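# Move masking tape roll onto next room's coffee table

## Task

Get the roll of masking tape onto the coffee table in the adjoining room so that it rests there by itself, not held up by the robot; the robot must not tip over or finish leaning.

## Robot and tools

Robot: a Hello Robot Stretch 4, about 1.6 m tall. It has an omni-wheel base (rim within 0.23 m of the base origin), a lift on a vertical mast, one arm that telescopes forward, a three-joint wrist and a two-finger gripper. Cameras: head_camera, head_left_camera, head_right_camera (both fisheye) and wrist_camera. A loose object may occasionally get nudged by something outside the robot.

Frames: the base frame sits on the floor under the base centre, x forward, y left, z up. hand_pose is reported in it and marks the point between the fingers, 0.015 m back from the tips; with all wrist joints at zero its axes line up with the base frame. The printed hand position may be slightly wrong. The odometry frame is where the base frame was when the scene began.

execute_actions: argument "actions" is a list holding one action or none (empty returns only state and images). Optional "cameras" lists which images to return: head_camera, head_left_camera, head_right_camera, wrist_camera or "all"; omitted or null means all, [] means none; a wrong name rejects the call. An action contains "base", "joints" or both, plus optional "pace" and "contact_limits"; alternatively it is just {"end_of_arm": "enable_torque"}, which re-powers any wrist or gripper motor that shut itself off. Motions in one action start together but may finish at different times.

"base" holds exactly one relative command, measured from where the base last reported itself: translate_m (metres, forward positive, -2 to 2), strafe_m (metres sideways, left positive, -2 to 2) or rotate_rad (radians in place, counter-clockwise from above positive, -3.2 to 3.2). None of them turn while translating.

"joints" is one object keyed by joint name with absolute targets, not offsets: lift_m 0 to 1.2 m; arm_m 0 to 0.55 m extension; wrist_yaw_rad -1.134 to 4.276 (0 points ahead, positive turns left, 3.14 is stowed backward, beyond 3.4 the arm may block it); wrist_pitch_rad -1.117 to 4.259 (0 level, 1.57 pointing down); wrist_roll_rad -1.117 to 4.259 (0 keeps fingers level, positive turns clockwise viewed from behind); gripper_m 0 to 0.08 m finger gap. Done tolerances: lift and arm 0.004, yaw and roll 0.02, pitch 0.05, gripper 0.002. Joint targets past a limit get clipped and reported; other bad values or unknown keys reject the whole call. Joints or base you omit may still be driving toward earlier targets. No action runs past 15 s. To unfold the wrist at the start, send lift_m 0.4 together with wrist_yaw_rad 0.

"pace": "slow", "default", "fast", "max" (base up to 0.1/0.3/0.4/0.6 m/s and 1/2/3/4 rad/s). With the lift above 0.2 these are reduced, reaching 0.3 m/s and 1 rad/s at lift 1.2. "contact_limits": {"arm_m": value} from 0 (gentlest) to 0.75 (firmest), default 0.5; the arm halts if it pushes harder.

wait: "seconds" 0 to 10; commands nothing new and returns state and images. zoom_image: "camera" plus "region" [x0, y0, x1, y1] in pixels from the image's top-left, at most 504 by 504, on a camera with a full image in the latest result. finished_scene: "scene" is the current scene's integer number; it ends that scene permanently once the last command has settled and reports success. Answering with no tool call ends everything.

Result lines: base_status and joint_status give each motion's outcome. "done" (for the base it only means the wheels turned the commanded amount, slip included); "off_target" (stopped short, may still push); "contact_stop_at_<key>" (met resistance; that part goes slack, a slack lift can sag, slack wheels can roll); "limit_stop_at_<name>"; "time_out"; "torque_fault". After a stop the part gives up its target. If any call reports a stop, later calls in the same reply are skipped. on_its_own lists things not commanded; "held at" is the held target, not the position. limit_stop_at_tilt means a lean over 6 degrees: lift, arm and wheels go slack until it lessens. limit_stop_at_own_body means a joint nearly hit the robot; move it away. This is likely with pitch below -0.2 and roll below -0.4 or above 4.

lidar_m: 12 distances in metres from base origin, 30-degree sectors, first straight ahead and going counter-clockwise (4th left, 7th behind, 10th right); "-" means nothing seen or closer than 0.25 m. It covers about 0.15 m up to robot height, so table tops register; it can miss glass, thin legs and much behind. wrist_depth_mm: 7x7 grid, row by row from top left, median depth 100 to 2000 mm, "-" invalid; the robot's body shows. base_odometry counts wheel turns; heading -3.142 to 3.142, left positive. If turned_by_wheels and turned_by_imu differ by over ~0.1 rad, something slipped or was hit and heading is off by about their difference. base_tilt in degrees (forward, right positive) has a fixed bias up to ~1.5. motor_effort: percent of max, positive toward higher joint values, peak in brackets; wheel_0..2 positive turns the base right. Effort outside rest range suggests pushing or carrying.

Gripping: command a gap smaller than the object; after contact it squeezes only slightly further. Holding shows a reading above the command and nonzero gripper effort; "off_target" after closing means something is held, "done" usually means empty (thin or light objects excepted). Gripper effort beyond about 50 from zero, or a wrist motor at full strain (pressing the gripper into something, or over ~2.7 kg held level), causes torque_fault: the motor goes limp and may drop the object until enable_torque is sent.

Avoid: tipping (do not drive or turn with over 1 kg held and arm_m above 0.2, especially at fast paces; avoid steady pushes, worse with the gripper high or a firm contact limit), drops, slams, hard collisions and forceful pushing. Release the tape so it sits on the table unsupported before ending the scene.

Each tool is called after "Request:" by a JSON object that holds its "method" and its "body".

## Session

Request:
{"method": "execute_actions", "body": {"actions": []}}

Scene clock: 0.00 s.
base_odometry: x=+0.000 y=+0.000 heading=+0.000 (m, m, rad; odometry frame)
turned_by_wheels: +0.000 (rad since the last result)
turned_by_imu: +0.000 (rad since the last result)
base_tilt: forward=+0.6 right=+0.5 (deg)
lidar_m: 0.73 0.74 0.78 0.67 0.68 0.85 1.32 3.01 1.18 0.99 0.98 0.82
base_status: not commanded
joint_positions: lift_m=+0.294 arm_m=-0.001 wrist_yaw_rad=+3.240 wrist_pitch_rad=-0.005 wrist_roll_rad=-0.017 gripper_m=+0.040
joint_status: not commanded
motor_effort: lift_m=+19 arm_m=-1 wrist_yaw_rad=+1 wrist_pitch_rad=-7 wrist_roll_rad=+1 gripper_m=+0 wheel_0=+0 wheel_1=+0 wheel_2=+0 (%)
hand_pose: x=-0.0499 y=+0.0661 z=+0.4728 quat_wxyz=(-0.049, +0.003, -0.008, +0.999) (m; base frame)
wrist_depth_mm: - 138 137 1756 - 1078 788 / - - 135 1756 - 1078 798 / - - 135 1464 - 1118 809 / - 114 136 1537 - 1118 820 / 187 140 - 1863 - 1078 809 / 205 1808 1808 1661 1808 1078 809 / 203 1281 123 1205 117 931 798
pictures: head_camera, head_left_camera, head_right_camera, wrist_camera
Images, in order (width x height): head_camera 420x560, head_left_camera 420x672, head_right_camera 420x672, wrist_camera 616x392.

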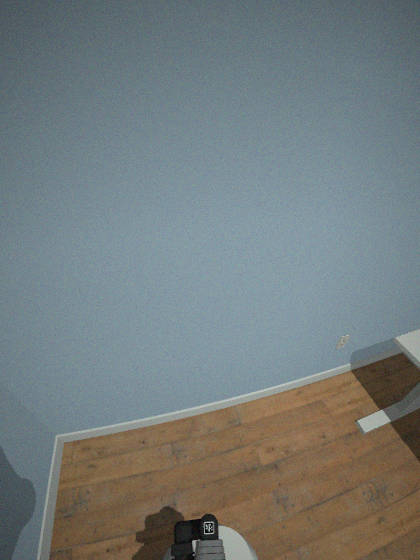

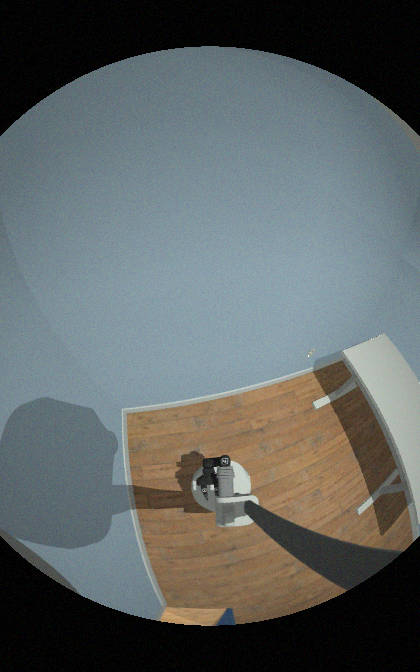

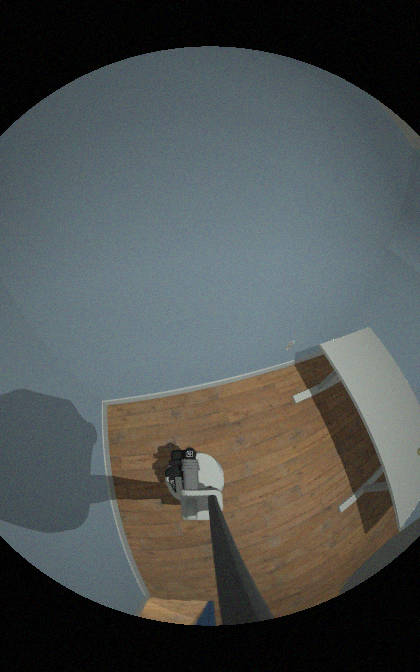

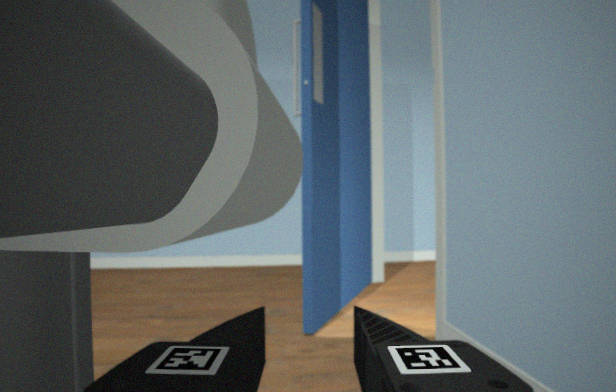

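Request:
{"method": "execute_actions", "body": {"actions": [{"base":{"rotate_rad":-2.0},"joints":{"lift_m":0.9,"wrist_yaw_rad":0},"pace":"fast"}]}}

Scene clock: 6.00 s.
base_odometry: x=+0.000 y=+0.000 heading=-2.000 (m, m, rad; odometry frame)
turned_by_wheels: -2.000 (rad since the last result)
turned_by_imu: -1.976 (rad since the last result)
base_tilt: forward=+0.7 right=+0.5 (deg)
lidar_m: 1.08 0.98 0.99 0.80 0.73 0.73 0.76 0.67 0.68 0.91 1.30 2.91
base_status: done
joint_positions: lift_m=+0.900 arm_m=+0.000 wrist_yaw_rad=+0.001 wrist_pitch_rad=-0.005 wrist_roll_rad=-0.017 gripper_m=+0.040
joint_status: all done
motor_effort: lift_m=+21(20) arm_m=-1(1) wrist_yaw_rad=-2(8) wrist_pitch_rad=-5(9) wrist_roll_rad=+2(0) gripper_m=-1(0) wheel_0=-1(9) wheel_1=+0(13) wheel_2=+0(13) (%)
hand_pose: x=+0.3832 y=-0.0873 z=+1.0791 quat_wxyz=(+1.000, -0.008, -0.002, +0.000) (m; base frame)
wrist_depth_mm: 1397 1576 1863 - - - - / 1397 1537 1863 - - - - / 1366 1576 1808 - - - - / 1397 1537 1808 - - - - / 1366 1537 1863 - - - - / 1336 1397 1397 - - - - / 917 960 123 - 117 - -
pictures: head_camera, head_left_camera, head_right_camera, wrist_camera
Images, in order (width x height): head_camera 420x560, head_left_camera 420x672, head_right_camera 420x672, wrist_camera 616x392.

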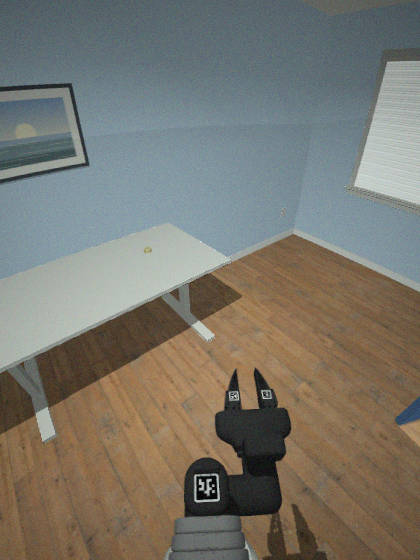

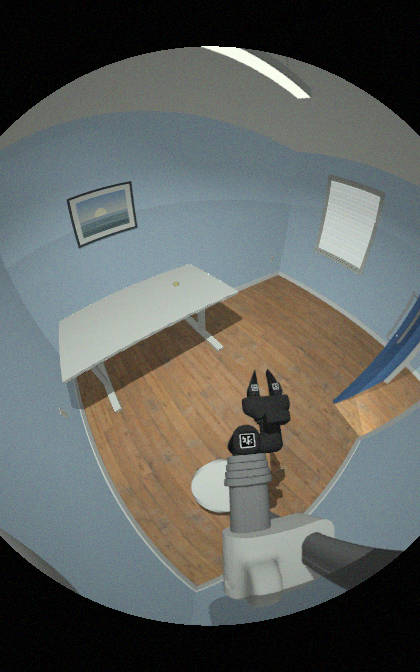

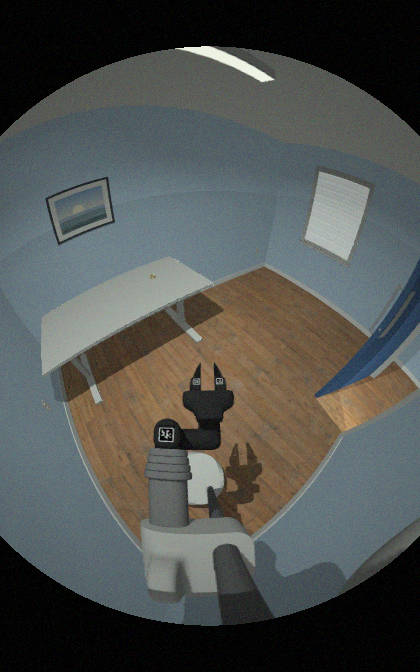

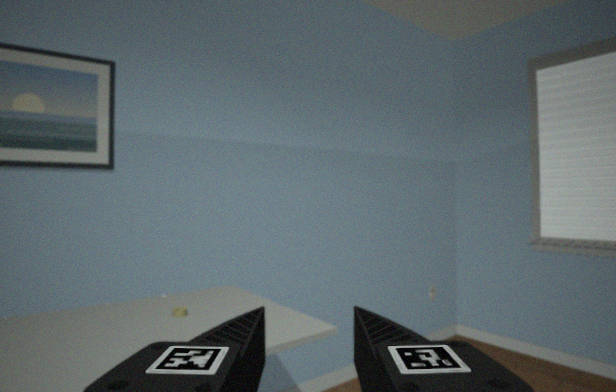

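Request:
{"method": "execute_actions", "body": {"actions": [{"base":{"rotate_rad":0.65},"pace":"fast"}], "cameras": []}}

Request:
{"method": "execute_actions", "body": {"actions": [{"base":{"strafe_m":-0.46},"joints":{"wrist_pitch_rad":1.5,"gripper_m":0.07},"pace":"fast"}], "cameras": []}}

Request:
{"method": "execute_actions", "body": {"actions": [{"base":{"translate_m":0.6},"joints":{"arm_m":0.3,"lift_m":1.0},"pace":"fast"}], "cameras": ["head_camera","wrist_camera"]}}

Scene clock: 17.57 s.
base_odometry: x=+0.000 y=+0.000 heading=-1.351 (m, m, rad; odometry frame)
turned_by_wheels: +0.649 (rad since the last result)
turned_by_imu: +0.641 (rad since the last result)
base_tilt: forward=+0.9 right=+0.5 (deg)
lidar_m: 0.98 1.03 0.77 0.73 0.78 0.72 0.67 0.72 1.00 1.32 2.51 1.04
base_status: done
joint_positions: lift_m=+0.900 arm_m=+0.000 wrist_yaw_rad=+0.000 wrist_pitch_rad=-0.005 wrist_roll_rad=-0.017 gripper_m=+0.040
joint_status: not commanded
motor_effort: lift_m=+20(21) arm_m=-1(1) wrist_yaw_rad=-1(2) wrist_pitch_rad=-8(10) wrist_roll_rad=+1(0) gripper_m=+0(0) wheel_0=-1(4) wheel_1=-3(9) wheel_2=-3(9) (%)
hand_pose: x=+0.3831 y=-0.0874 z=+1.0791 quat_wxyz=(+1.000, -0.008, -0.002, +0.000) (m; base frame)
wrist_depth_mm: 1205 1618 1576 1618 1618 1618 1537 / 1205 1576 1618 1618 1576 1618 1576 / 1205 1618 1618 1576 1576 1618 1576 / 1182 1576 1661 1618 1618 1618 1576 / 1205 1576 1618 1618 1576 1576 1576 / 1205 1537 1464 1430 1366 1336 1576 / 1160 976 123 917 117 946 904
pictures: none
No camera images: the call's "cameras" was empty. Leave "cameras" out to get every camera's image.

Scene clock: 20.07 s.
base_odometry: x=-0.449 y=-0.100 heading=-1.351 (m, m, rad; odometry frame)
turned_by_wheels: +0.000 (rad since the last result)
turned_by_imu: +0.000 (rad since the last result)
base_tilt: forward=+0.8 right=+0.7 (deg)
lidar_m: 0.97 1.05 1.26 1.19 0.99 0.72 0.68 0.70 0.87 0.87 2.51 1.04
base_status: done
joint_positions: lift_m=+0.900 arm_m=+0.000 wrist_yaw_rad=+0.000 wrist_pitch_rad=+1.500 wrist_roll_rad=-0.017 gripper_m=+0.070
joint_status: all done
motor_effort: lift_m=+20(20) arm_m=-1(1) wrist_yaw_rad=-1(1) wrist_pitch_rad=+2(3) wrist_roll_rad=+0(1) gripper_m=+2(2) wheel_0=-3(11) wheel_1=+0(12) wheel_2=+0(3) (%)
hand_pose: x=+0.1855 y=-0.0874 z=+0.8660 quat_wxyz=(+0.732, -0.006, +0.682, +0.006) (m; base frame)
wrist_depth_mm: 1098 1060 1078 1060 1060 1078 1042 / 1060 1060 1060 1060 1060 1078 1042 / 1060 1042 1042 1042 1025 1025 1025 / 1025 1042 1042 1025 1025 1042 1025 / 1025 1025 1042 820 1008 1008 1008 / 1025 1025 788 798 1008 991 1008 / 1025 107 143 788 469 109 991
pictures: none
No camera images: the call's "cameras" was empty. Leave "cameras" out to get every camera's image.

Scene clock: 23.10 s.
base_odometry: x=-0.318 y=-0.686 heading=-1.351 (m, m, rad; odometry frame)
turned_by_wheels: +0.000 (rad since the last result)
turned_by_imu: -0.005 (rad since the last result)
base_tilt: forward=+0.7 right=+0.6 (deg)
lidar_m: 0.40 0.41 0.58 1.19 1.25 1.34 1.27 1.21 1.21 2.49 0.57 0.42
base_status: done
joint_positions: lift_m=+1.000 arm_m=+0.299 wrist_yaw_rad=+0.000 wrist_pitch_rad=+1.500 wrist_roll_rad=-0.017 gripper_m=+0.070
joint_status: all done
motor_effort: lift_m=+21(24) arm_m=+5(6) wrist_yaw_rad=-1(1) wrist_pitch_rad=+0(1) wrist_roll_rad=+1(0) gripper_m=+2(2) wheel_0=+0(6) wheel_1=+3(9) wheel_2=-1(15) (%)
hand_pose: x=+0.4850 y=-0.0874 z=+0.9659 quat_wxyz=(+0.732, -0.006, +0.682, +0.006) (m; base frame)
wrist_depth_mm: 415 415 413 415 410 410 410 / 410 410 407 407 407 404 404 / 407 407 402 404 402 394 402 / 399 399 397 397 397 397 397 / 397 394 397 397 392 392 394 / 392 394 389 389 389 389 389 / 1098 107 143 917 615 109 1078
pictures: head_camera, wrist_camera
Images, in order (width x height): head_camera 420x560, wrist_camera 616x392.

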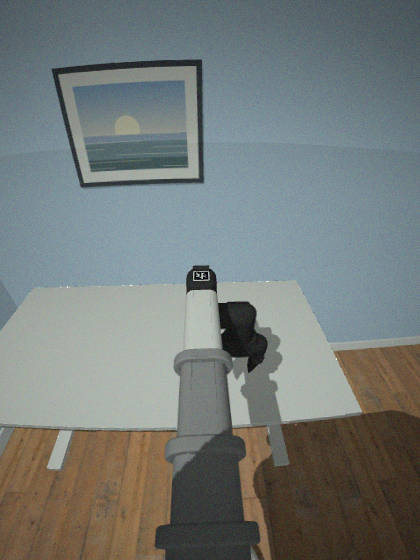

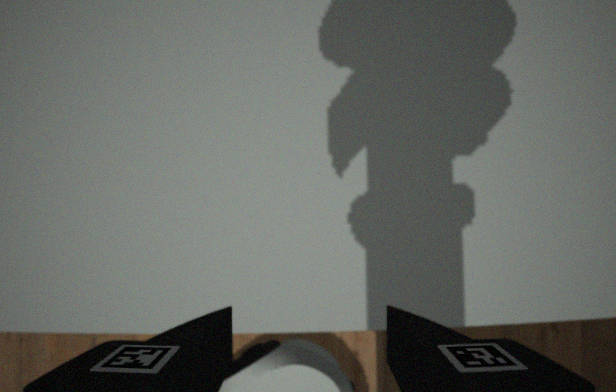

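Request:
{"method": "execute_actions", "body": {"actions": [{"joints":{"arm_m":0.52}}]}}

Scene clock: 29.13 s.
base_odometry: x=-0.318 y=-0.686 heading=-1.351 (m, m, rad; odometry frame)
turned_by_wheels: +0.000 (rad since the last result)
turned_by_imu: +0.000 (rad since the last result)
base_tilt: forward=+0.9 right=+0.4 (deg)
lidar_m: 0.38 0.41 0.58 1.18 1.23 1.34 1.27 1.25 1.19 2.50 0.58 0.42
base_status: not commanded
joint_positions: lift_m=+1.000 arm_m=+0.519 wrist_yaw_rad=+0.000 wrist_pitch_rad=+1.500 wrist_roll_rad=-0.017 gripper_m=+0.070
joint_status: all done
motor_effort: lift_m=+21(20) arm_m=+5(8) wrist_yaw_rad=+0(1) wrist_pitch_rad=+0(2) wrist_roll_rad=+0(1) gripper_m=+3(2) wheel_0=+0(0) wheel_1=+3(3) wheel_2=+0(1) (%)
hand_pose: x=+0.7050 y=-0.0874 z=+0.9659 quat_wxyz=(+0.732, -0.006, +0.682, +0.006) (m; base frame)
wrist_depth_mm: 418 413 413 413 407 407 407 / 413 410 407 404 407 402 404 / 404 404 404 402 397 399 399 / 399 402 399 402 397 394 397 / 394 392 394 394 392 392 392 / 392 392 394 389 387 387 389 / 389 107 143 384 265 109 382
pictures: head_camera, head_left_camera, head_right_camera, wrist_camera
Images, in order (width x height): head_camera 420x560, head_left_camera 420x672, head_right_camera 420x672, wrist_camera 616x392.

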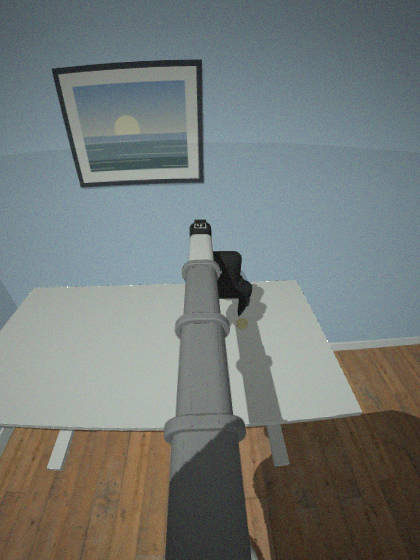

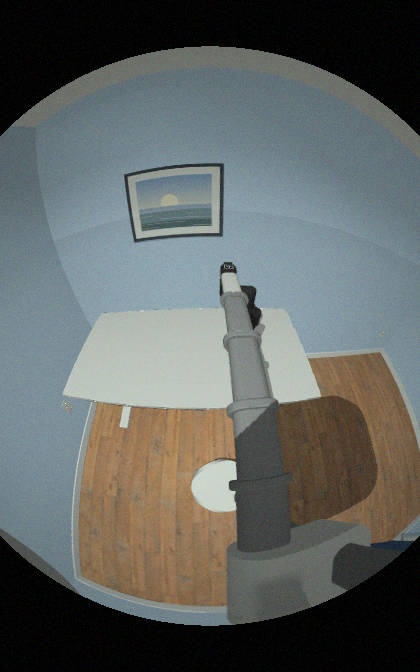

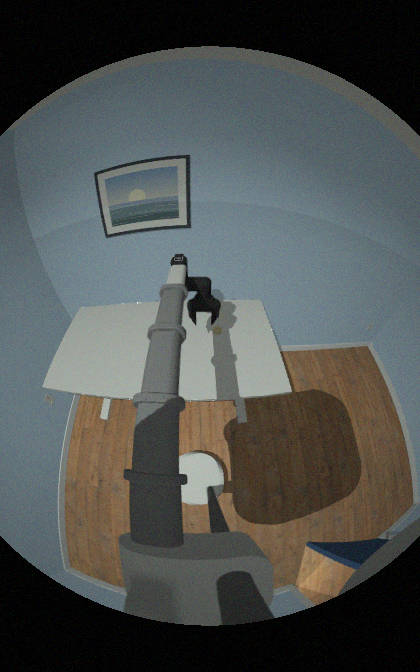

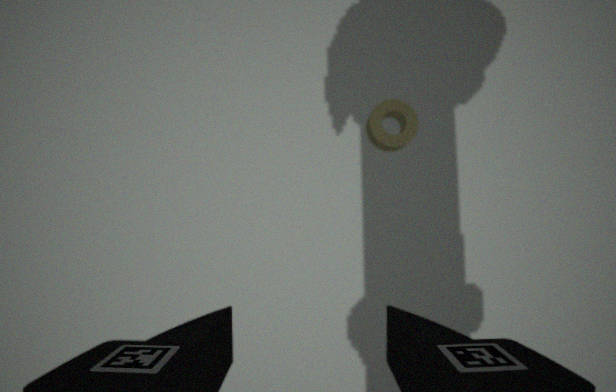

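Request:
{"method": "execute_actions", "body": {"actions": [{"base":{"strafe_m":-0.087},"joints":{"wrist_pitch_rad":1.57,"gripper_m":0.08,"lift_m":0.87,"arm_m":0.54}}], "cameras": []}}

Request:
{"method": "execute_actions", "body": {"actions": [{"base":{"translate_m":0.12}}], "cameras": ["wrist_camera","head_right_camera"]}}

Scene clock: 38.60 s.
base_odometry: x=-0.403 y=-0.705 heading=-1.351 (m, m, rad; odometry frame)
turned_by_wheels: +0.000 (rad since the last result)
turned_by_imu: +0.000 (rad since the last result)
base_tilt: forward=+0.7 right=+0.5 (deg)
lidar_m: 0.39 0.42 0.59 1.27 1.33 1.34 1.27 1.12 1.23 2.43 0.62 0.42
base_status: done
joint_positions: lift_m=+0.870 arm_m=+0.539 wrist_yaw_rad=+0.000 wrist_pitch_rad=+1.570 wrist_roll_rad=-0.017 gripper_m=+0.080
joint_status: all done
motor_effort: lift_m=+17(20) arm_m=+5(6) wrist_yaw_rad=+1(1) wrist_pitch_rad=-1(3) wrist_roll_rad=+0(1) gripper_m=+2(3) wheel_0=+0(11) wheel_1=-2(11) wheel_2=+0(1) (%)
hand_pose: x=+0.7102 y=-0.0874 z=+0.8357 quat_wxyz=(+0.707, -0.006, +0.707, +0.006) (m; base frame)
wrist_depth_mm: 264 263 263 263 260 263 262 / 264 264 263 240 263 260 260 / 264 264 262 262 263 259 260 / 264 264 263 263 262 260 258 / 262 263 262 262 262 262 259 / 263 263 263 262 260 259 259 / 263 104 262 262 260 108 -
pictures: none
No camera images: the call's "cameras" was empty. Leave "cameras" out to get every camera's image.

Scene clock: 40.27 s.
base_odometry: x=-0.377 y=-0.822 heading=-1.351 (m, m, rad; odometry frame)
turned_by_wheels: +0.000 (rad since the last result)
turned_by_imu: -0.001 (rad since the last result)
base_tilt: forward=+0.8 right=+0.4 (deg)
lidar_m: 0.27 0.31 0.39 1.27 1.33 1.47 1.39 1.19 1.66 2.40 0.42 0.30
base_status: done
joint_positions: lift_m=+0.870 arm_m=+0.539 wrist_yaw_rad=+0.000 wrist_pitch_rad=+1.570 wrist_roll_rad=-0.017 gripper_m=+0.080
joint_status: not commanded
motor_effort: lift_m=+16(16) arm_m=+5(5) wrist_yaw_rad=+1(1) wrist_pitch_rad=+2(3) wrist_roll_rad=+1(0) gripper_m=+2(3) wheel_0=+2(4) wheel_1=+4(9) wheel_2=-3(12) (%)
hand_pose: x=+0.7102 y=-0.0874 z=+0.8357 quat_wxyz=(+0.707, -0.006, +0.707, +0.006) (m; base frame)
wrist_depth_mm: 264 264 263 263 260 262 259 / 265 263 263 263 262 260 260 / 264 263 264 262 262 259 259 / 264 263 262 262 260 260 262 / 264 264 263 236 260 258 260 / 262 263 262 262 260 259 262 / 264 104 262 262 263 108 -
pictures: head_right_camera, wrist_camera
Images, in order (width x height): head_right_camera 420x672, wrist_camera 616x392.

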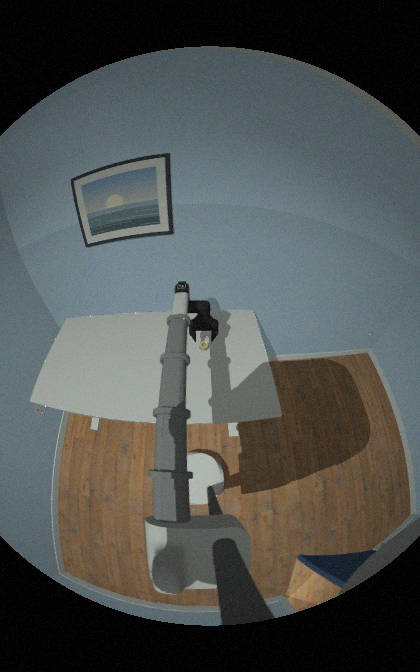

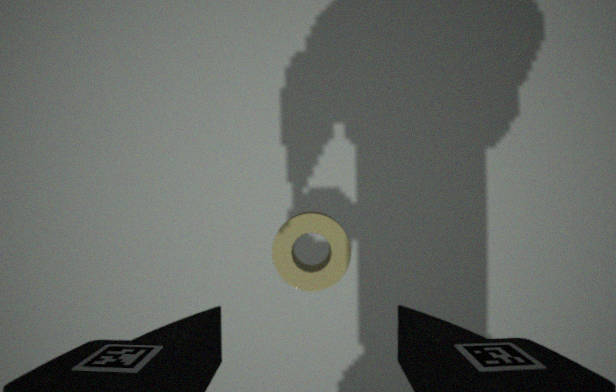

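Request:
{"method": "execute_actions", "body": {"actions": [{"base":{"translate_m":0.016},"joints":{"lift_m":0.80}}], "cameras": ["wrist_camera"]}}

Request:
{"method": "execute_actions", "body": {"actions": [{"joints":{"lift_m":0.78},"pace":"slow"}], "cameras": ["wrist_camera"]}}

Request:
{"method": "execute_actions", "body": {"actions": [{"joints":{"gripper_m":0.03}}], "cameras": ["wrist_camera"]}}

Scene clock: 49.10 s.
base_odometry: x=-0.373 y=-0.837 heading=-1.351 (m, m, rad; odometry frame)
turned_by_wheels: +0.000 (rad since the last result)
turned_by_imu: +0.000 (rad since the last result)
base_tilt: forward=+0.9 right=+0.4 (deg)
lidar_m: 0.27 0.26 0.36 1.08 1.33 1.47 1.40 1.24 1.71 2.41 0.40 0.29
base_status: done
joint_positions: lift_m=+0.800 arm_m=+0.539 wrist_yaw_rad=+0.000 wrist_pitch_rad=+1.570 wrist_roll_rad=-0.017 gripper_m=+0.080
joint_status: all done
motor_effort: lift_m=+17(13) arm_m=+5(5) wrist_yaw_rad=+1(1) wrist_pitch_rad=+1(1) wrist_roll_rad=+1(1) gripper_m=+2(3) wheel_0=+1(8) wheel_1=+3(9) wheel_2=-3(11) (%)
hand_pose: x=+0.7102 y=-0.0874 z=+0.7657 quat_wxyz=(+0.707, -0.006, +0.707, +0.006) (m; base frame)
wrist_depth_mm: 193 193 192 191 191 191 190 / 193 193 191 191 191 191 190 / 193 193 192 192 191 191 190 / 193 192 192 191 190 191 190 / 193 193 193 191 191 190 191 / 193 192 192 167 191 190 190 / 192 104 191 191 191 108 -
pictures: wrist_camera
Images, in order (width x height): wrist_camera 616x392.

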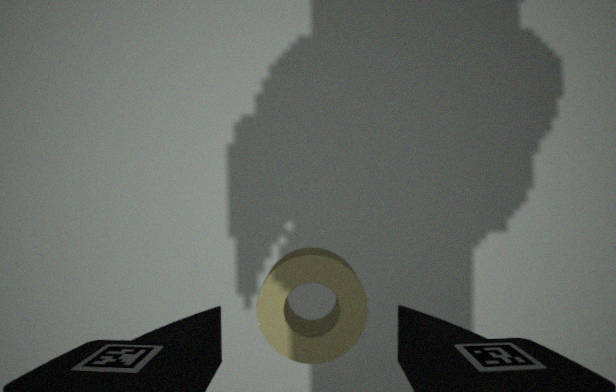

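Scene clock: 50.03 s.
base_odometry: x=-0.373 y=-0.837 heading=-1.351 (m, m, rad; odometry frame)
turned_by_wheels: +0.000 (rad since the last result)
turned_by_imu: +0.000 (rad since the last result)
base_tilt: forward=+0.8 right=+0.6 (deg)
lidar_m: 0.25 0.27 0.38 1.05 1.32 1.50 1.42 1.22 1.71 2.41 0.40 0.28
base_status: not commanded
joint_positions: lift_m=+0.780 arm_m=+0.539 wrist_yaw_rad=+0.000 wrist_pitch_rad=+1.570 wrist_roll_rad=-0.017 gripper_m=+0.080
joint_status: all done
motor_effort: lift_m=+16(12) arm_m=+5(5) wrist_yaw_rad=+0(2) wrist_pitch_rad=+0(1) wrist_roll_rad=+2(1) gripper_m=+2(3) wheel_0=+0(0) wheel_1=+3(3) wheel_2=-3(3) (%)
hand_pose: x=+0.7102 y=-0.0874 z=+0.7457 quat_wxyz=(+0.707, -0.006, +0.707, +0.006) (m; base frame)
wrist_depth_mm: 173 173 172 172 172 171 - / 173 172 173 172 171 171 171 / 173 172 172 172 171 170 170 / 173 172 172 171 171 171 170 / 173 172 172 171 171 171 170 / 173 172 172 146 171 170 170 / 173 104 163 146 159 108 -
pictures: wrist_camera
Images, in order (width x height): wrist_camera 616x392.

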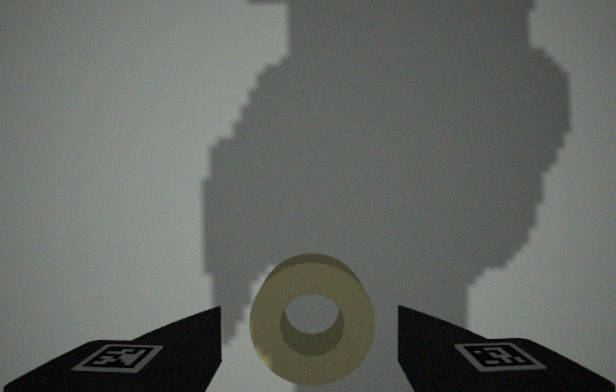

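Scene clock: 51.13 s.
base_odometry: x=-0.373 y=-0.837 heading=-1.351 (m, m, rad; odometry frame)
turned_by_wheels: +0.000 (rad since the last result)
turned_by_imu: +0.000 (rad since the last result)
base_tilt: forward=+0.6 right=+0.5 (deg)
lidar_m: 0.26 0.28 0.38 1.06 1.34 1.49 1.41 1.23 1.70 2.40 0.40 0.29
base_status: not commanded
joint_positions: lift_m=+0.780 arm_m=+0.539 wrist_yaw_rad=+0.000 wrist_pitch_rad=+1.570 wrist_roll_rad=-0.017 gripper_m=+0.048
joint_status: gripper_m off_target (ended at +0.048, target +0.030)
on_its_own: gripper_m is held at +0.042, not at your +0.030, by its contact guard: the fingers met something
motor_effort: lift_m=+16(16) arm_m=+5(5) wrist_yaw_rad=+1(1) wrist_pitch_rad=+2(1) wrist_roll_rad=+2(1) gripper_m=-40(39) wheel_0=+0(0) wheel_1=+3(2) wheel_2=-4(3) (%)
hand_pose: x=+0.7102 y=-0.0874 z=+0.7457 quat_wxyz=(+0.707, -0.006, +0.707, +0.006) (m; base frame)
wrist_depth_mm: 173 173 172 171 172 171 - / 173 173 172 171 171 171 170 / 173 173 172 172 171 171 171 / 173 172 172 172 172 171 171 / 173 173 172 171 171 170 170 / 173 172 172 157 171 171 170 / 173 172 124 146 120 140 -
pictures: wrist_camera
Images, in order (width x height): wrist_camera 616x392.

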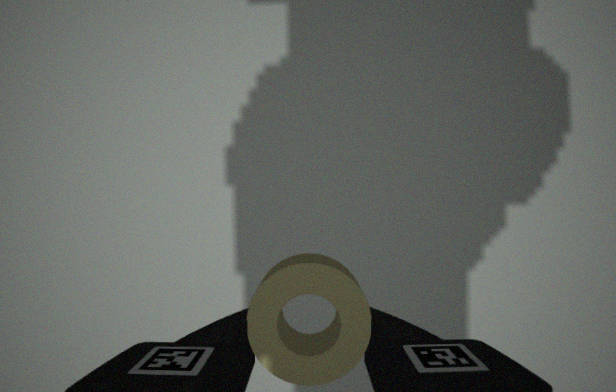

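Request:
{"method": "execute_actions", "body": {"actions": [{"joints":{"lift_m":0.83}}], "cameras": []}}

Request:
{"method": "execute_actions", "body": {"actions": [{"base":{"translate_m":-0.55},"joints":{"arm_m":0},"pace":"fast"}], "cameras": []}}

Request:
{"method": "execute_actions", "body": {"actions": [{"base":{"rotate_rad":-3.14},"joints":{"lift_m":0.7}}]}}

Scene clock: 58.60 s.
base_odometry: x=-0.373 y=-0.837 heading=-1.351 (m, m, rad; odometry frame)
turned_by_wheels: +0.000 (rad since the last result)
turned_by_imu: +0.000 (rad since the last result)
base_tilt: forward=+0.7 right=+0.6 (deg)
lidar_m: 0.27 0.27 0.39 1.09 1.32 1.48 1.39 1.22 1.70 2.42 0.41 0.30
base_status: not commanded
joint_positions: lift_m=+0.830 arm_m=+0.539 wrist_yaw_rad=+0.000 wrist_pitch_rad=+1.570 wrist_roll_rad=-0.017 gripper_m=+0.048
joint_status: all done
on_its_own: gripper_m is held at +0.042, not at your +0.030, by its contact guard: the fingers met something
motor_effort: lift_m=+21(24) arm_m=+5(5) wrist_yaw_rad=+0(2) wrist_pitch_rad=-1(2) wrist_roll_rad=+1(0) gripper_m=-39(40) wheel_0=+0(0) wheel_1=+3(3) wheel_2=-3(3) (%)
hand_pose: x=+0.7102 y=-0.0874 z=+0.7954 quat_wxyz=(+0.707, -0.006, +0.707, +0.006) (m; base frame)
wrist_depth_mm: 224 222 223 222 221 220 220 / 224 223 222 221 222 220 220 / 224 223 222 222 221 220 220 / 222 222 222 222 220 220 220 / 222 222 221 220 221 220 220 / 223 223 222 156 220 220 220 / 222 223 124 146 120 165 220
pictures: none
No camera images: the call's "cameras" was empty. Leave "cameras" out to get every camera's image.

Scene clock: 61.43 s.
base_odometry: x=-0.493 y=-0.301 heading=-1.351 (m, m, rad; odometry frame)
turned_by_wheels: +0.000 (rad since the last result)
turned_by_imu: +0.004 (rad since the last result)
base_tilt: forward=+0.7 right=+0.6 (deg)
lidar_m: 0.78 0.82 1.20 1.27 1.27 0.90 0.86 0.89 0.86 2.43 2.27 0.86
base_status: done
joint_positions: lift_m=+0.830 arm_m=+0.001 wrist_yaw_rad=+0.000 wrist_pitch_rad=+1.571 wrist_roll_rad=-0.017 gripper_m=+0.048
joint_status: all done
on_its_own: gripper_m is held at +0.042, not at your +0.030, by its contact guard: the fingers met something
motor_effort: lift_m=+21(21) arm_m=-5(6) wrist_yaw_rad=+0(1) wrist_pitch_rad=-1(2) wrist_roll_rad=+0(1) gripper_m=-40(41) wheel_0=-1(6) wheel_1=-3(8) wheel_2=+0(13) (%)
hand_pose: x=+0.1718 y=-0.0874 z=+0.7954 quat_wxyz=(+0.707, -0.006, +0.707, +0.006) (m; base frame)
wrist_depth_mm: 946 976 976 960 960 946 946 / 976 976 960 960 960 931 946 / 960 946 976 960 946 946 931 / 946 960 960 960 931 946 931 / 976 946 732 750 931 976 960 / 960 960 732 157 946 946 931 / 960 976 124 146 120 521 946
pictures: none
No camera images: the call's "cameras" was empty. Leave "cameras" out to get every camera's image.

Scene clock: 64.30 s.
base_odometry: x=-0.493 y=-0.301 heading=+1.792 (m, m, rad; odometry frame)
turned_by_wheels: -3.140 (rad since the last result)
turned_by_imu: -3.102 (rad since the last result)
base_tilt: forward=+0.6 right=+0.6 (deg)
lidar_m: 0.87 0.92 0.84 2.40 2.24 0.81 0.79 0.84 1.24 1.26 1.22 0.91
base_status: done
joint_positions: lift_m=+0.700 arm_m=+0.001 wrist_yaw_rad=+0.000 wrist_pitch_rad=+1.570 wrist_roll_rad=-0.017 gripper_m=+0.048
joint_status: all done
on_its_own: gripper_m is held at +0.042, not at your +0.030, by its contact guard: the fingers met something
motor_effort: lift_m=+17(20) arm_m=-5(5) wrist_yaw_rad=+2(1) wrist_pitch_rad=+0(0) wrist_roll_rad=+0(1) gripper_m=-39(39) wheel_0=+2(8) wheel_1=+2(11) wheel_2=+1(10) (%)
hand_pose: x=+0.1720 y=-0.0874 z=+0.6657 quat_wxyz=(+0.707, -0.006, +0.707, +0.006) (m; base frame)
wrist_depth_mm: 831 831 820 820 820 831 809 / 820 820 820 831 831 820 820 / 831 820 809 820 820 820 820 / 831 820 820 820 820 809 809 / 820 831 603 609 820 809 820 / 831 820 603 156 809 820 809 / 820 809 124 146 120 459 820
pictures: head_camera, head_left_camera, head_right_camera, wrist_camera
Images, in order (width x height): head_camera 420x560, head_left_camera 420x672, head_right_camera 420x672, wrist_camera 616x392.

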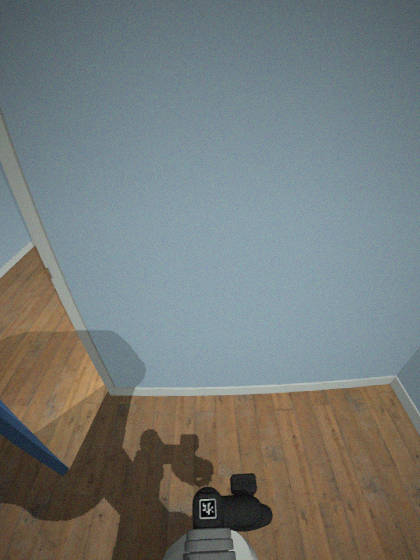

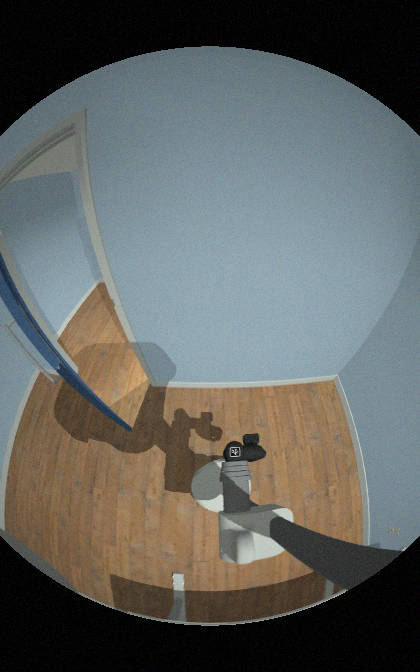

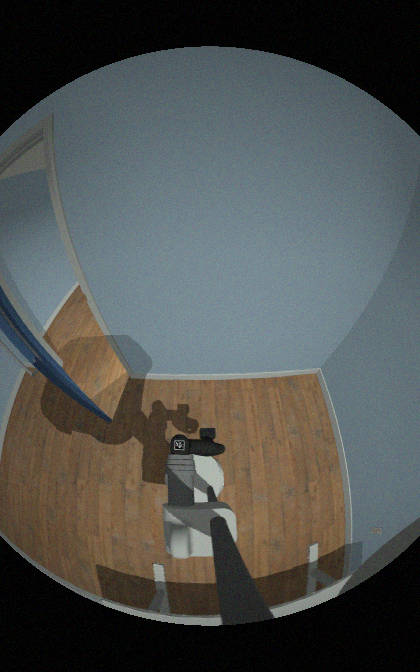

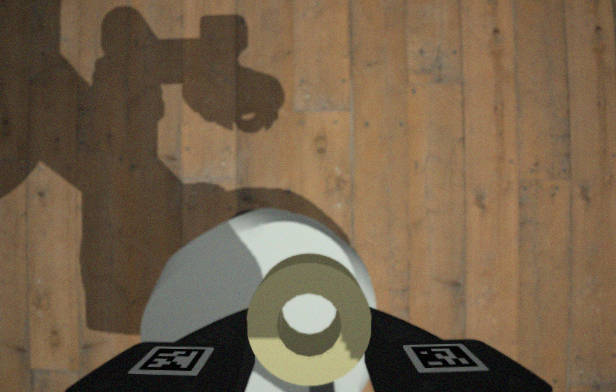

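Request:
{"method": "execute_actions", "body": {"actions": [{"base":{"translate_m":0.56},"pace":"fast"}], "cameras": []}}

Request:
{"method": "execute_actions", "body": {"actions": [{"base":{"rotate_rad":1.5}}]}}

Scene clock: 74.50 s.
base_odometry: x=-0.616 y=+0.245 heading=+1.793 (m, m, rad; odometry frame)
turned_by_wheels: +0.000 (rad since the last result)
turned_by_imu: -0.004 (rad since the last result)
base_tilt: forward=+0.6 right=+0.4 (deg)
lidar_m: 0.31 0.32 0.45 0.73 2.47 1.41 1.35 1.43 1.34 1.27 0.47 0.34
base_status: done
joint_positions: lift_m=+0.700 arm_m=+0.001 wrist_yaw_rad=+0.000 wrist_pitch_rad=+1.570 wrist_roll_rad=-0.017 gripper_m=+0.048
joint_status: not commanded
on_its_own: gripper_m is held at +0.042, not at your +0.030, by its contact guard: the fingers met something
motor_effort: lift_m=+17(17) arm_m=-5(5) wrist_yaw_rad=+0(0) wrist_pitch_rad=-2(1) wrist_roll_rad=+1(1) gripper_m=-39(40) wheel_0=+1(10) wheel_1=+3(9) wheel_2=-1(15) (%)
hand_pose: x=+0.1719 y=-0.0874 z=+0.6657 quat_wxyz=(+0.707, -0.006, +0.707, +0.006) (m; base frame)
wrist_depth_mm: 245 252 250 250 250 257 263 / 357 366 373 377 379 377 373 / 691 715 732 741 723 723 723 / 831 831 820 831 831 820 809 / 831 831 603 603 820 820 820 / 809 820 603 157 820 820 809 / 820 820 124 146 120 462 809
pictures: none
No camera images: the call's "cameras" was empty. Leave "cameras" out to get every camera's image.

Scene clock: 76.50 s.
base_odometry: x=-0.617 y=+0.245 heading=-2.991 (m, m, rad; odometry frame)
turned_by_wheels: +1.499 (rad since the last result)
turned_by_imu: +1.481 (rad since the last result)
base_tilt: forward=+0.6 right=+0.4 (deg)
lidar_m: 0.73 0.83 2.27 1.35 1.40 1.36 1.29 0.51 0.33 0.31 0.31 0.42
base_status: done
joint_positions: lift_m=+0.700 arm_m=+0.001 wrist_yaw_rad=+0.000 wrist_pitch_rad=+1.570 wrist_roll_rad=-0.017 gripper_m=+0.048
joint_status: not commanded
on_its_own: gripper_m is held at +0.042, not at your +0.030, by its contact guard: the fingers met something
motor_effort: lift_m=+17(17) arm_m=-5(5) wrist_yaw_rad=+0(0) wrist_pitch_rad=+0(0) wrist_roll_rad=+1(1) gripper_m=-40(40) wheel_0=-1(5) wheel_1=-1(9) wheel_2=-4(10) (%)
hand_pose: x=+0.1719 y=-0.0874 z=+0.6657 quat_wxyz=(+0.707, -0.006, +0.707, +0.006) (m; base frame)
wrist_depth_mm: 820 820 831 831 820 473 338 / 831 820 831 831 820 492 345 / 820 831 809 809 820 504 357 / 820 831 820 831 820 521 362 / 820 820 603 603 809 535 370 / 820 820 597 156 750 544 377 / 831 820 124 147 120 274 368
pictures: head_camera, head_left_camera, head_right_camera, wrist_camera
Images, in order (width x height): head_camera 420x560, head_left_camera 420x672, head_right_camera 420x672, wrist_camera 616x392.

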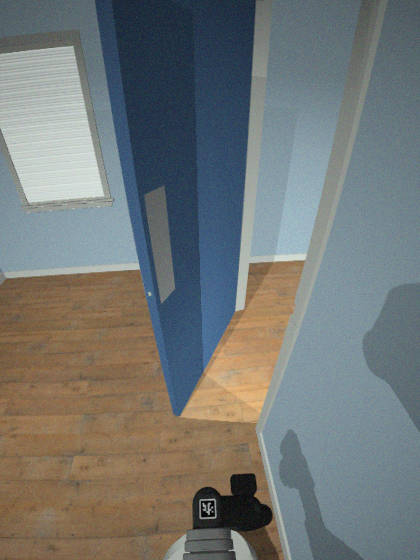

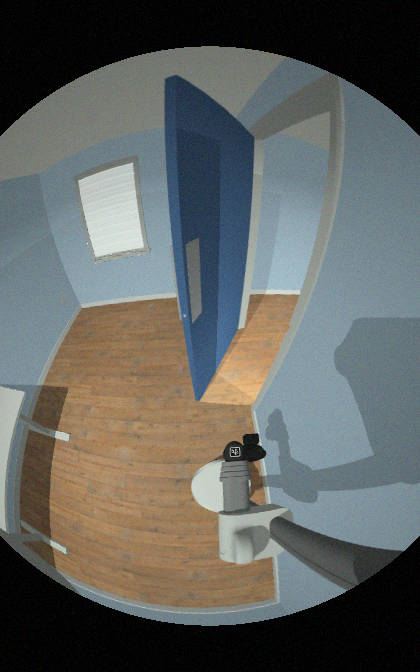

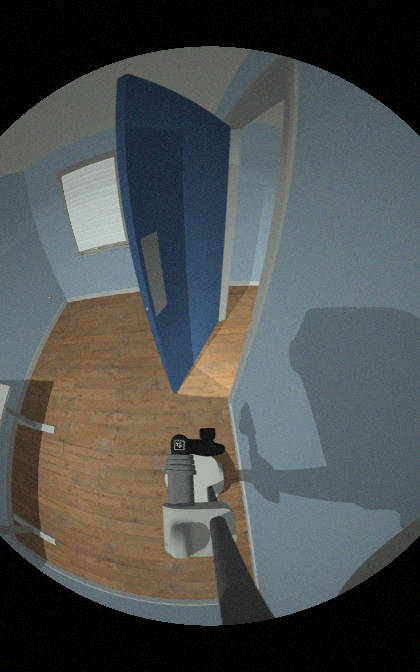

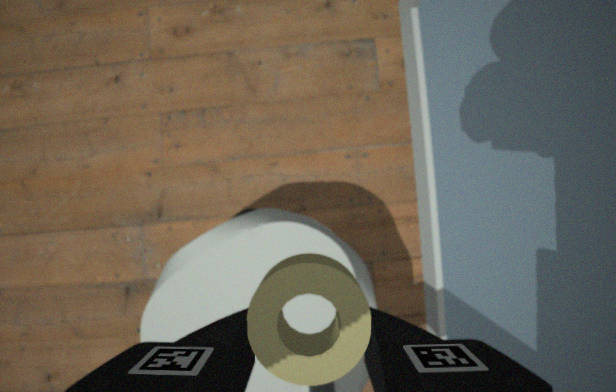

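Request:
{"method": "execute_actions", "body": {"actions": [{"base":{"translate_m":0.3},"joints":{"arm_m":0.36}}], "cameras": ["head_camera"]}}

Request:
{"method": "execute_actions", "body": {"actions": [{"base":{"strafe_m":0.35},"pace":"slow"}], "cameras": ["head_camera","head_left_camera"]}}

Scene clock: 85.33 s.
base_odometry: x=-0.913 y=+0.200 heading=-2.991 (m, m, rad; odometry frame)
turned_by_wheels: +0.000 (rad since the last result)
turned_by_imu: -0.003 (rad since the last result)
base_tilt: forward=+0.8 right=+0.6 (deg)
lidar_m: 0.53 0.44 2.32 1.38 1.40 1.70 1.58 0.48 0.32 0.29 0.30 0.41
base_status: done
joint_positions: lift_m=+0.700 arm_m=+0.359 wrist_yaw_rad=+0.000 wrist_pitch_rad=+1.570 wrist_roll_rad=-0.017 gripper_m=+0.048
joint_status: all done
on_its_own: gripper_m is held at +0.042, not at your +0.030, by its contact guard: the fingers met something
motor_effort: lift_m=+17(17) arm_m=+5(7) wrist_yaw_rad=+0(0) wrist_pitch_rad=+4(2) wrist_roll_rad=+1(1) gripper_m=-40(39) wheel_0=+2(6) wheel_1=+2(8) wheel_2=-4(14) (%)
hand_pose: x=+0.5302 y=-0.0874 z=+0.6657 quat_wxyz=(+0.707, -0.006, +0.707, +0.006) (m; base frame)
wrist_depth_mm: 198 262 410 809 820 798 809 / 211 290 480 831 809 820 809 / 230 329 580 820 820 820 809 / 253 377 741 831 820 820 809 / 282 439 820 820 809 809 809 / 317 831 820 156 707 691 798 / 831 820 124 146 120 277 445
pictures: head_camera
Images, in order (width x height): head_camera 420x560.

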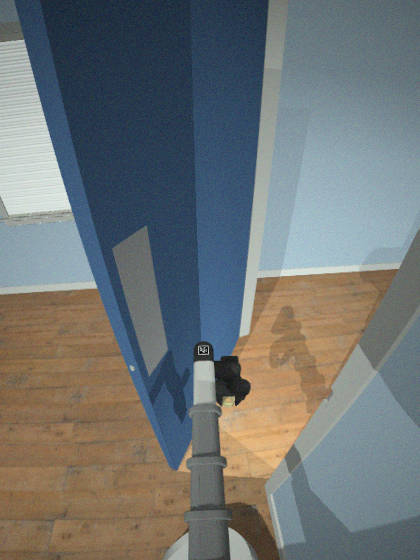

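Scene clock: 89.97 s.
base_odometry: x=-0.860 y=-0.145 heading=-2.991 (m, m, rad; odometry frame)
turned_by_wheels: +0.000 (rad since the last result)
turned_by_imu: -0.002 (rad since the last result)
base_tilt: forward=+0.6 right=+0.4 (deg)
lidar_m: 0.55 2.12 1.94 1.02 1.06 1.41 1.60 1.03 0.70 0.64 0.67 0.93
base_status: done
joint_positions: lift_m=+0.700 arm_m=+0.359 wrist_yaw_rad=+0.000 wrist_pitch_rad=+1.570 wrist_roll_rad=-0.017 gripper_m=+0.048
joint_status: not commanded
on_its_own: gripper_m is held at +0.042, not at your +0.030, by its contact guard: the fingers met something
motor_effort: lift_m=+17(17) arm_m=+5(5) wrist_yaw_rad=-1(1) wrist_pitch_rad=+3(0) wrist_roll_rad=+0(1) gripper_m=-40(40) wheel_0=-2(16) wheel_1=+4(7) wheel_2=-5(7) (%)
hand_pose: x=+0.5302 y=-0.0874 z=+0.6657 quat_wxyz=(+0.707, -0.006, +0.707, +0.006) (m; base frame)
wrist_depth_mm: - 122 173 279 750 820 798 / 110 141 213 415 809 798 820 / 122 170 285 809 831 809 820 / 143 213 459 820 809 820 809 / 820 831 820 809 820 798 809 / 820 820 820 156 820 809 809 / 820 831 124 146 120 459 809
pictures: head_camera, head_left_camera
Images, in order (width x height): head_camera 420x560, head_left_camera 420x672.

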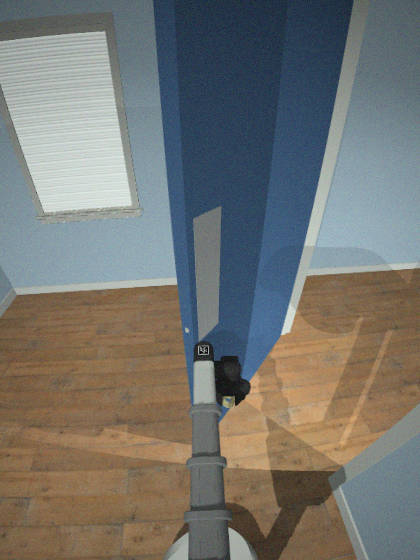

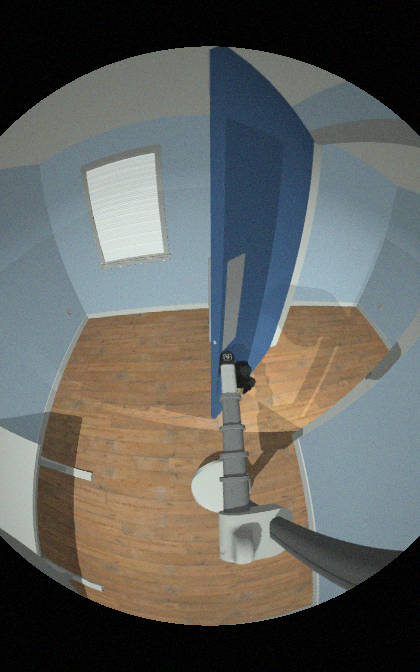

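Request:
{"method": "execute_actions", "body": {"actions": [{"joints":{"arm_m":0.55},"pace":"slow"}], "cameras": ["head_camera"]}}

Request:
{"method": "execute_actions", "body": {"actions": [{"base":{"rotate_rad":-0.7},"joints":{"arm_m":0}}], "cameras": ["head_camera","head_left_camera"]}}

Scene clock: 98.77 s.
base_odometry: x=-0.861 y=-0.146 heading=-2.991 (m, m, rad; odometry frame)
turned_by_wheels: +0.000 (rad since the last result)
turned_by_imu: +0.000 (rad since the last result)
base_tilt: forward=+0.7 right=+0.5 (deg)
lidar_m: 0.64 2.09 1.93 1.01 1.07 1.40 1.61 1.01 0.69 0.64 0.66 1.08
base_status: not commanded
joint_positions: lift_m=+0.700 arm_m=+0.548 wrist_yaw_rad=+0.000 wrist_pitch_rad=+1.570 wrist_roll_rad=-0.017 gripper_m=+0.048
joint_status: all done
on_its_own: gripper_m is held at +0.042, not at your +0.030, by its contact guard: the fingers met something
motor_effort: lift_m=+17(17) arm_m=+6(12) wrist_yaw_rad=+0(2) wrist_pitch_rad=+1(2) wrist_roll_rad=+1(1) gripper_m=-40(40) wheel_0=+0(2) wheel_1=+0(4) wheel_2=+0(7) (%)
hand_pose: x=+0.7194 y=-0.0874 z=+0.6657 quat_wxyz=(+0.707, -0.006, +0.707, +0.006) (m; base frame)
wrist_depth_mm: - - 115 166 330 820 809 / - 107 141 248 809 809 809 / - 122 196 480 788 809 809 / 112 159 317 831 820 820 809 / 137 232 831 820 820 820 809 / 191 831 831 157 820 831 820 / 820 820 124 146 119 459 809
pictures: head_camera
Images, in order (width x height): head_camera 420x560.

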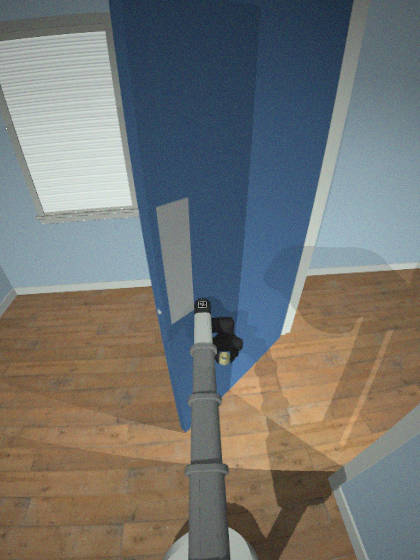

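Scene clock: 101.43 s.
base_odometry: x=-0.861 y=-0.146 heading=+2.593 (m, m, rad; odometry frame)
turned_by_wheels: -0.699 (rad since the last result)
turned_by_imu: -0.691 (rad since the last result)
base_tilt: forward=+0.6 right=+0.5 (deg)
lidar_m: 1.53 0.67 0.63 2.10 1.04 1.04 1.23 1.64 1.31 0.76 0.62 0.63
base_status: done
joint_positions: lift_m=+0.700 arm_m=+0.001 wrist_yaw_rad=+0.000 wrist_pitch_rad=+1.570 wrist_roll_rad=-0.017 gripper_m=+0.048
joint_status: all done
on_its_own: gripper_m is held at +0.042, not at your +0.030, by its contact guard: the fingers met something
motor_effort: lift_m=+17(17) arm_m=-5(4) wrist_yaw_rad=+1(1) wrist_pitch_rad=-2(1) wrist_roll_rad=+1(0) gripper_m=-40(40) wheel_0=+1(10) wheel_1=+4(9) wheel_2=+3(12) (%)
hand_pose: x=+0.1719 y=-0.0874 z=+0.6657 quat_wxyz=(+0.707, -0.006, +0.707, +0.006) (m; base frame)
wrist_depth_mm: 809 820 820 809 820 699 559 / 820 820 820 809 820 798 634 / 831 831 831 820 820 809 741 / 820 831 820 831 809 809 809 / 820 831 603 609 809 820 809 / 820 820 603 157 809 820 809 / 831 831 124 146 120 459 820
pictures: head_camera, head_left_camera
Images, in order (width x height): head_camera 420x560, head_left_camera 420x672.

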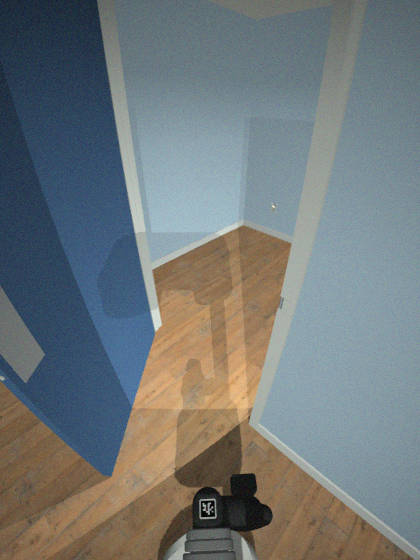

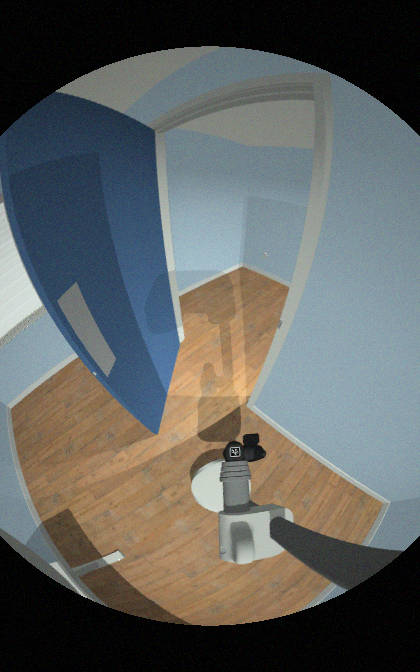

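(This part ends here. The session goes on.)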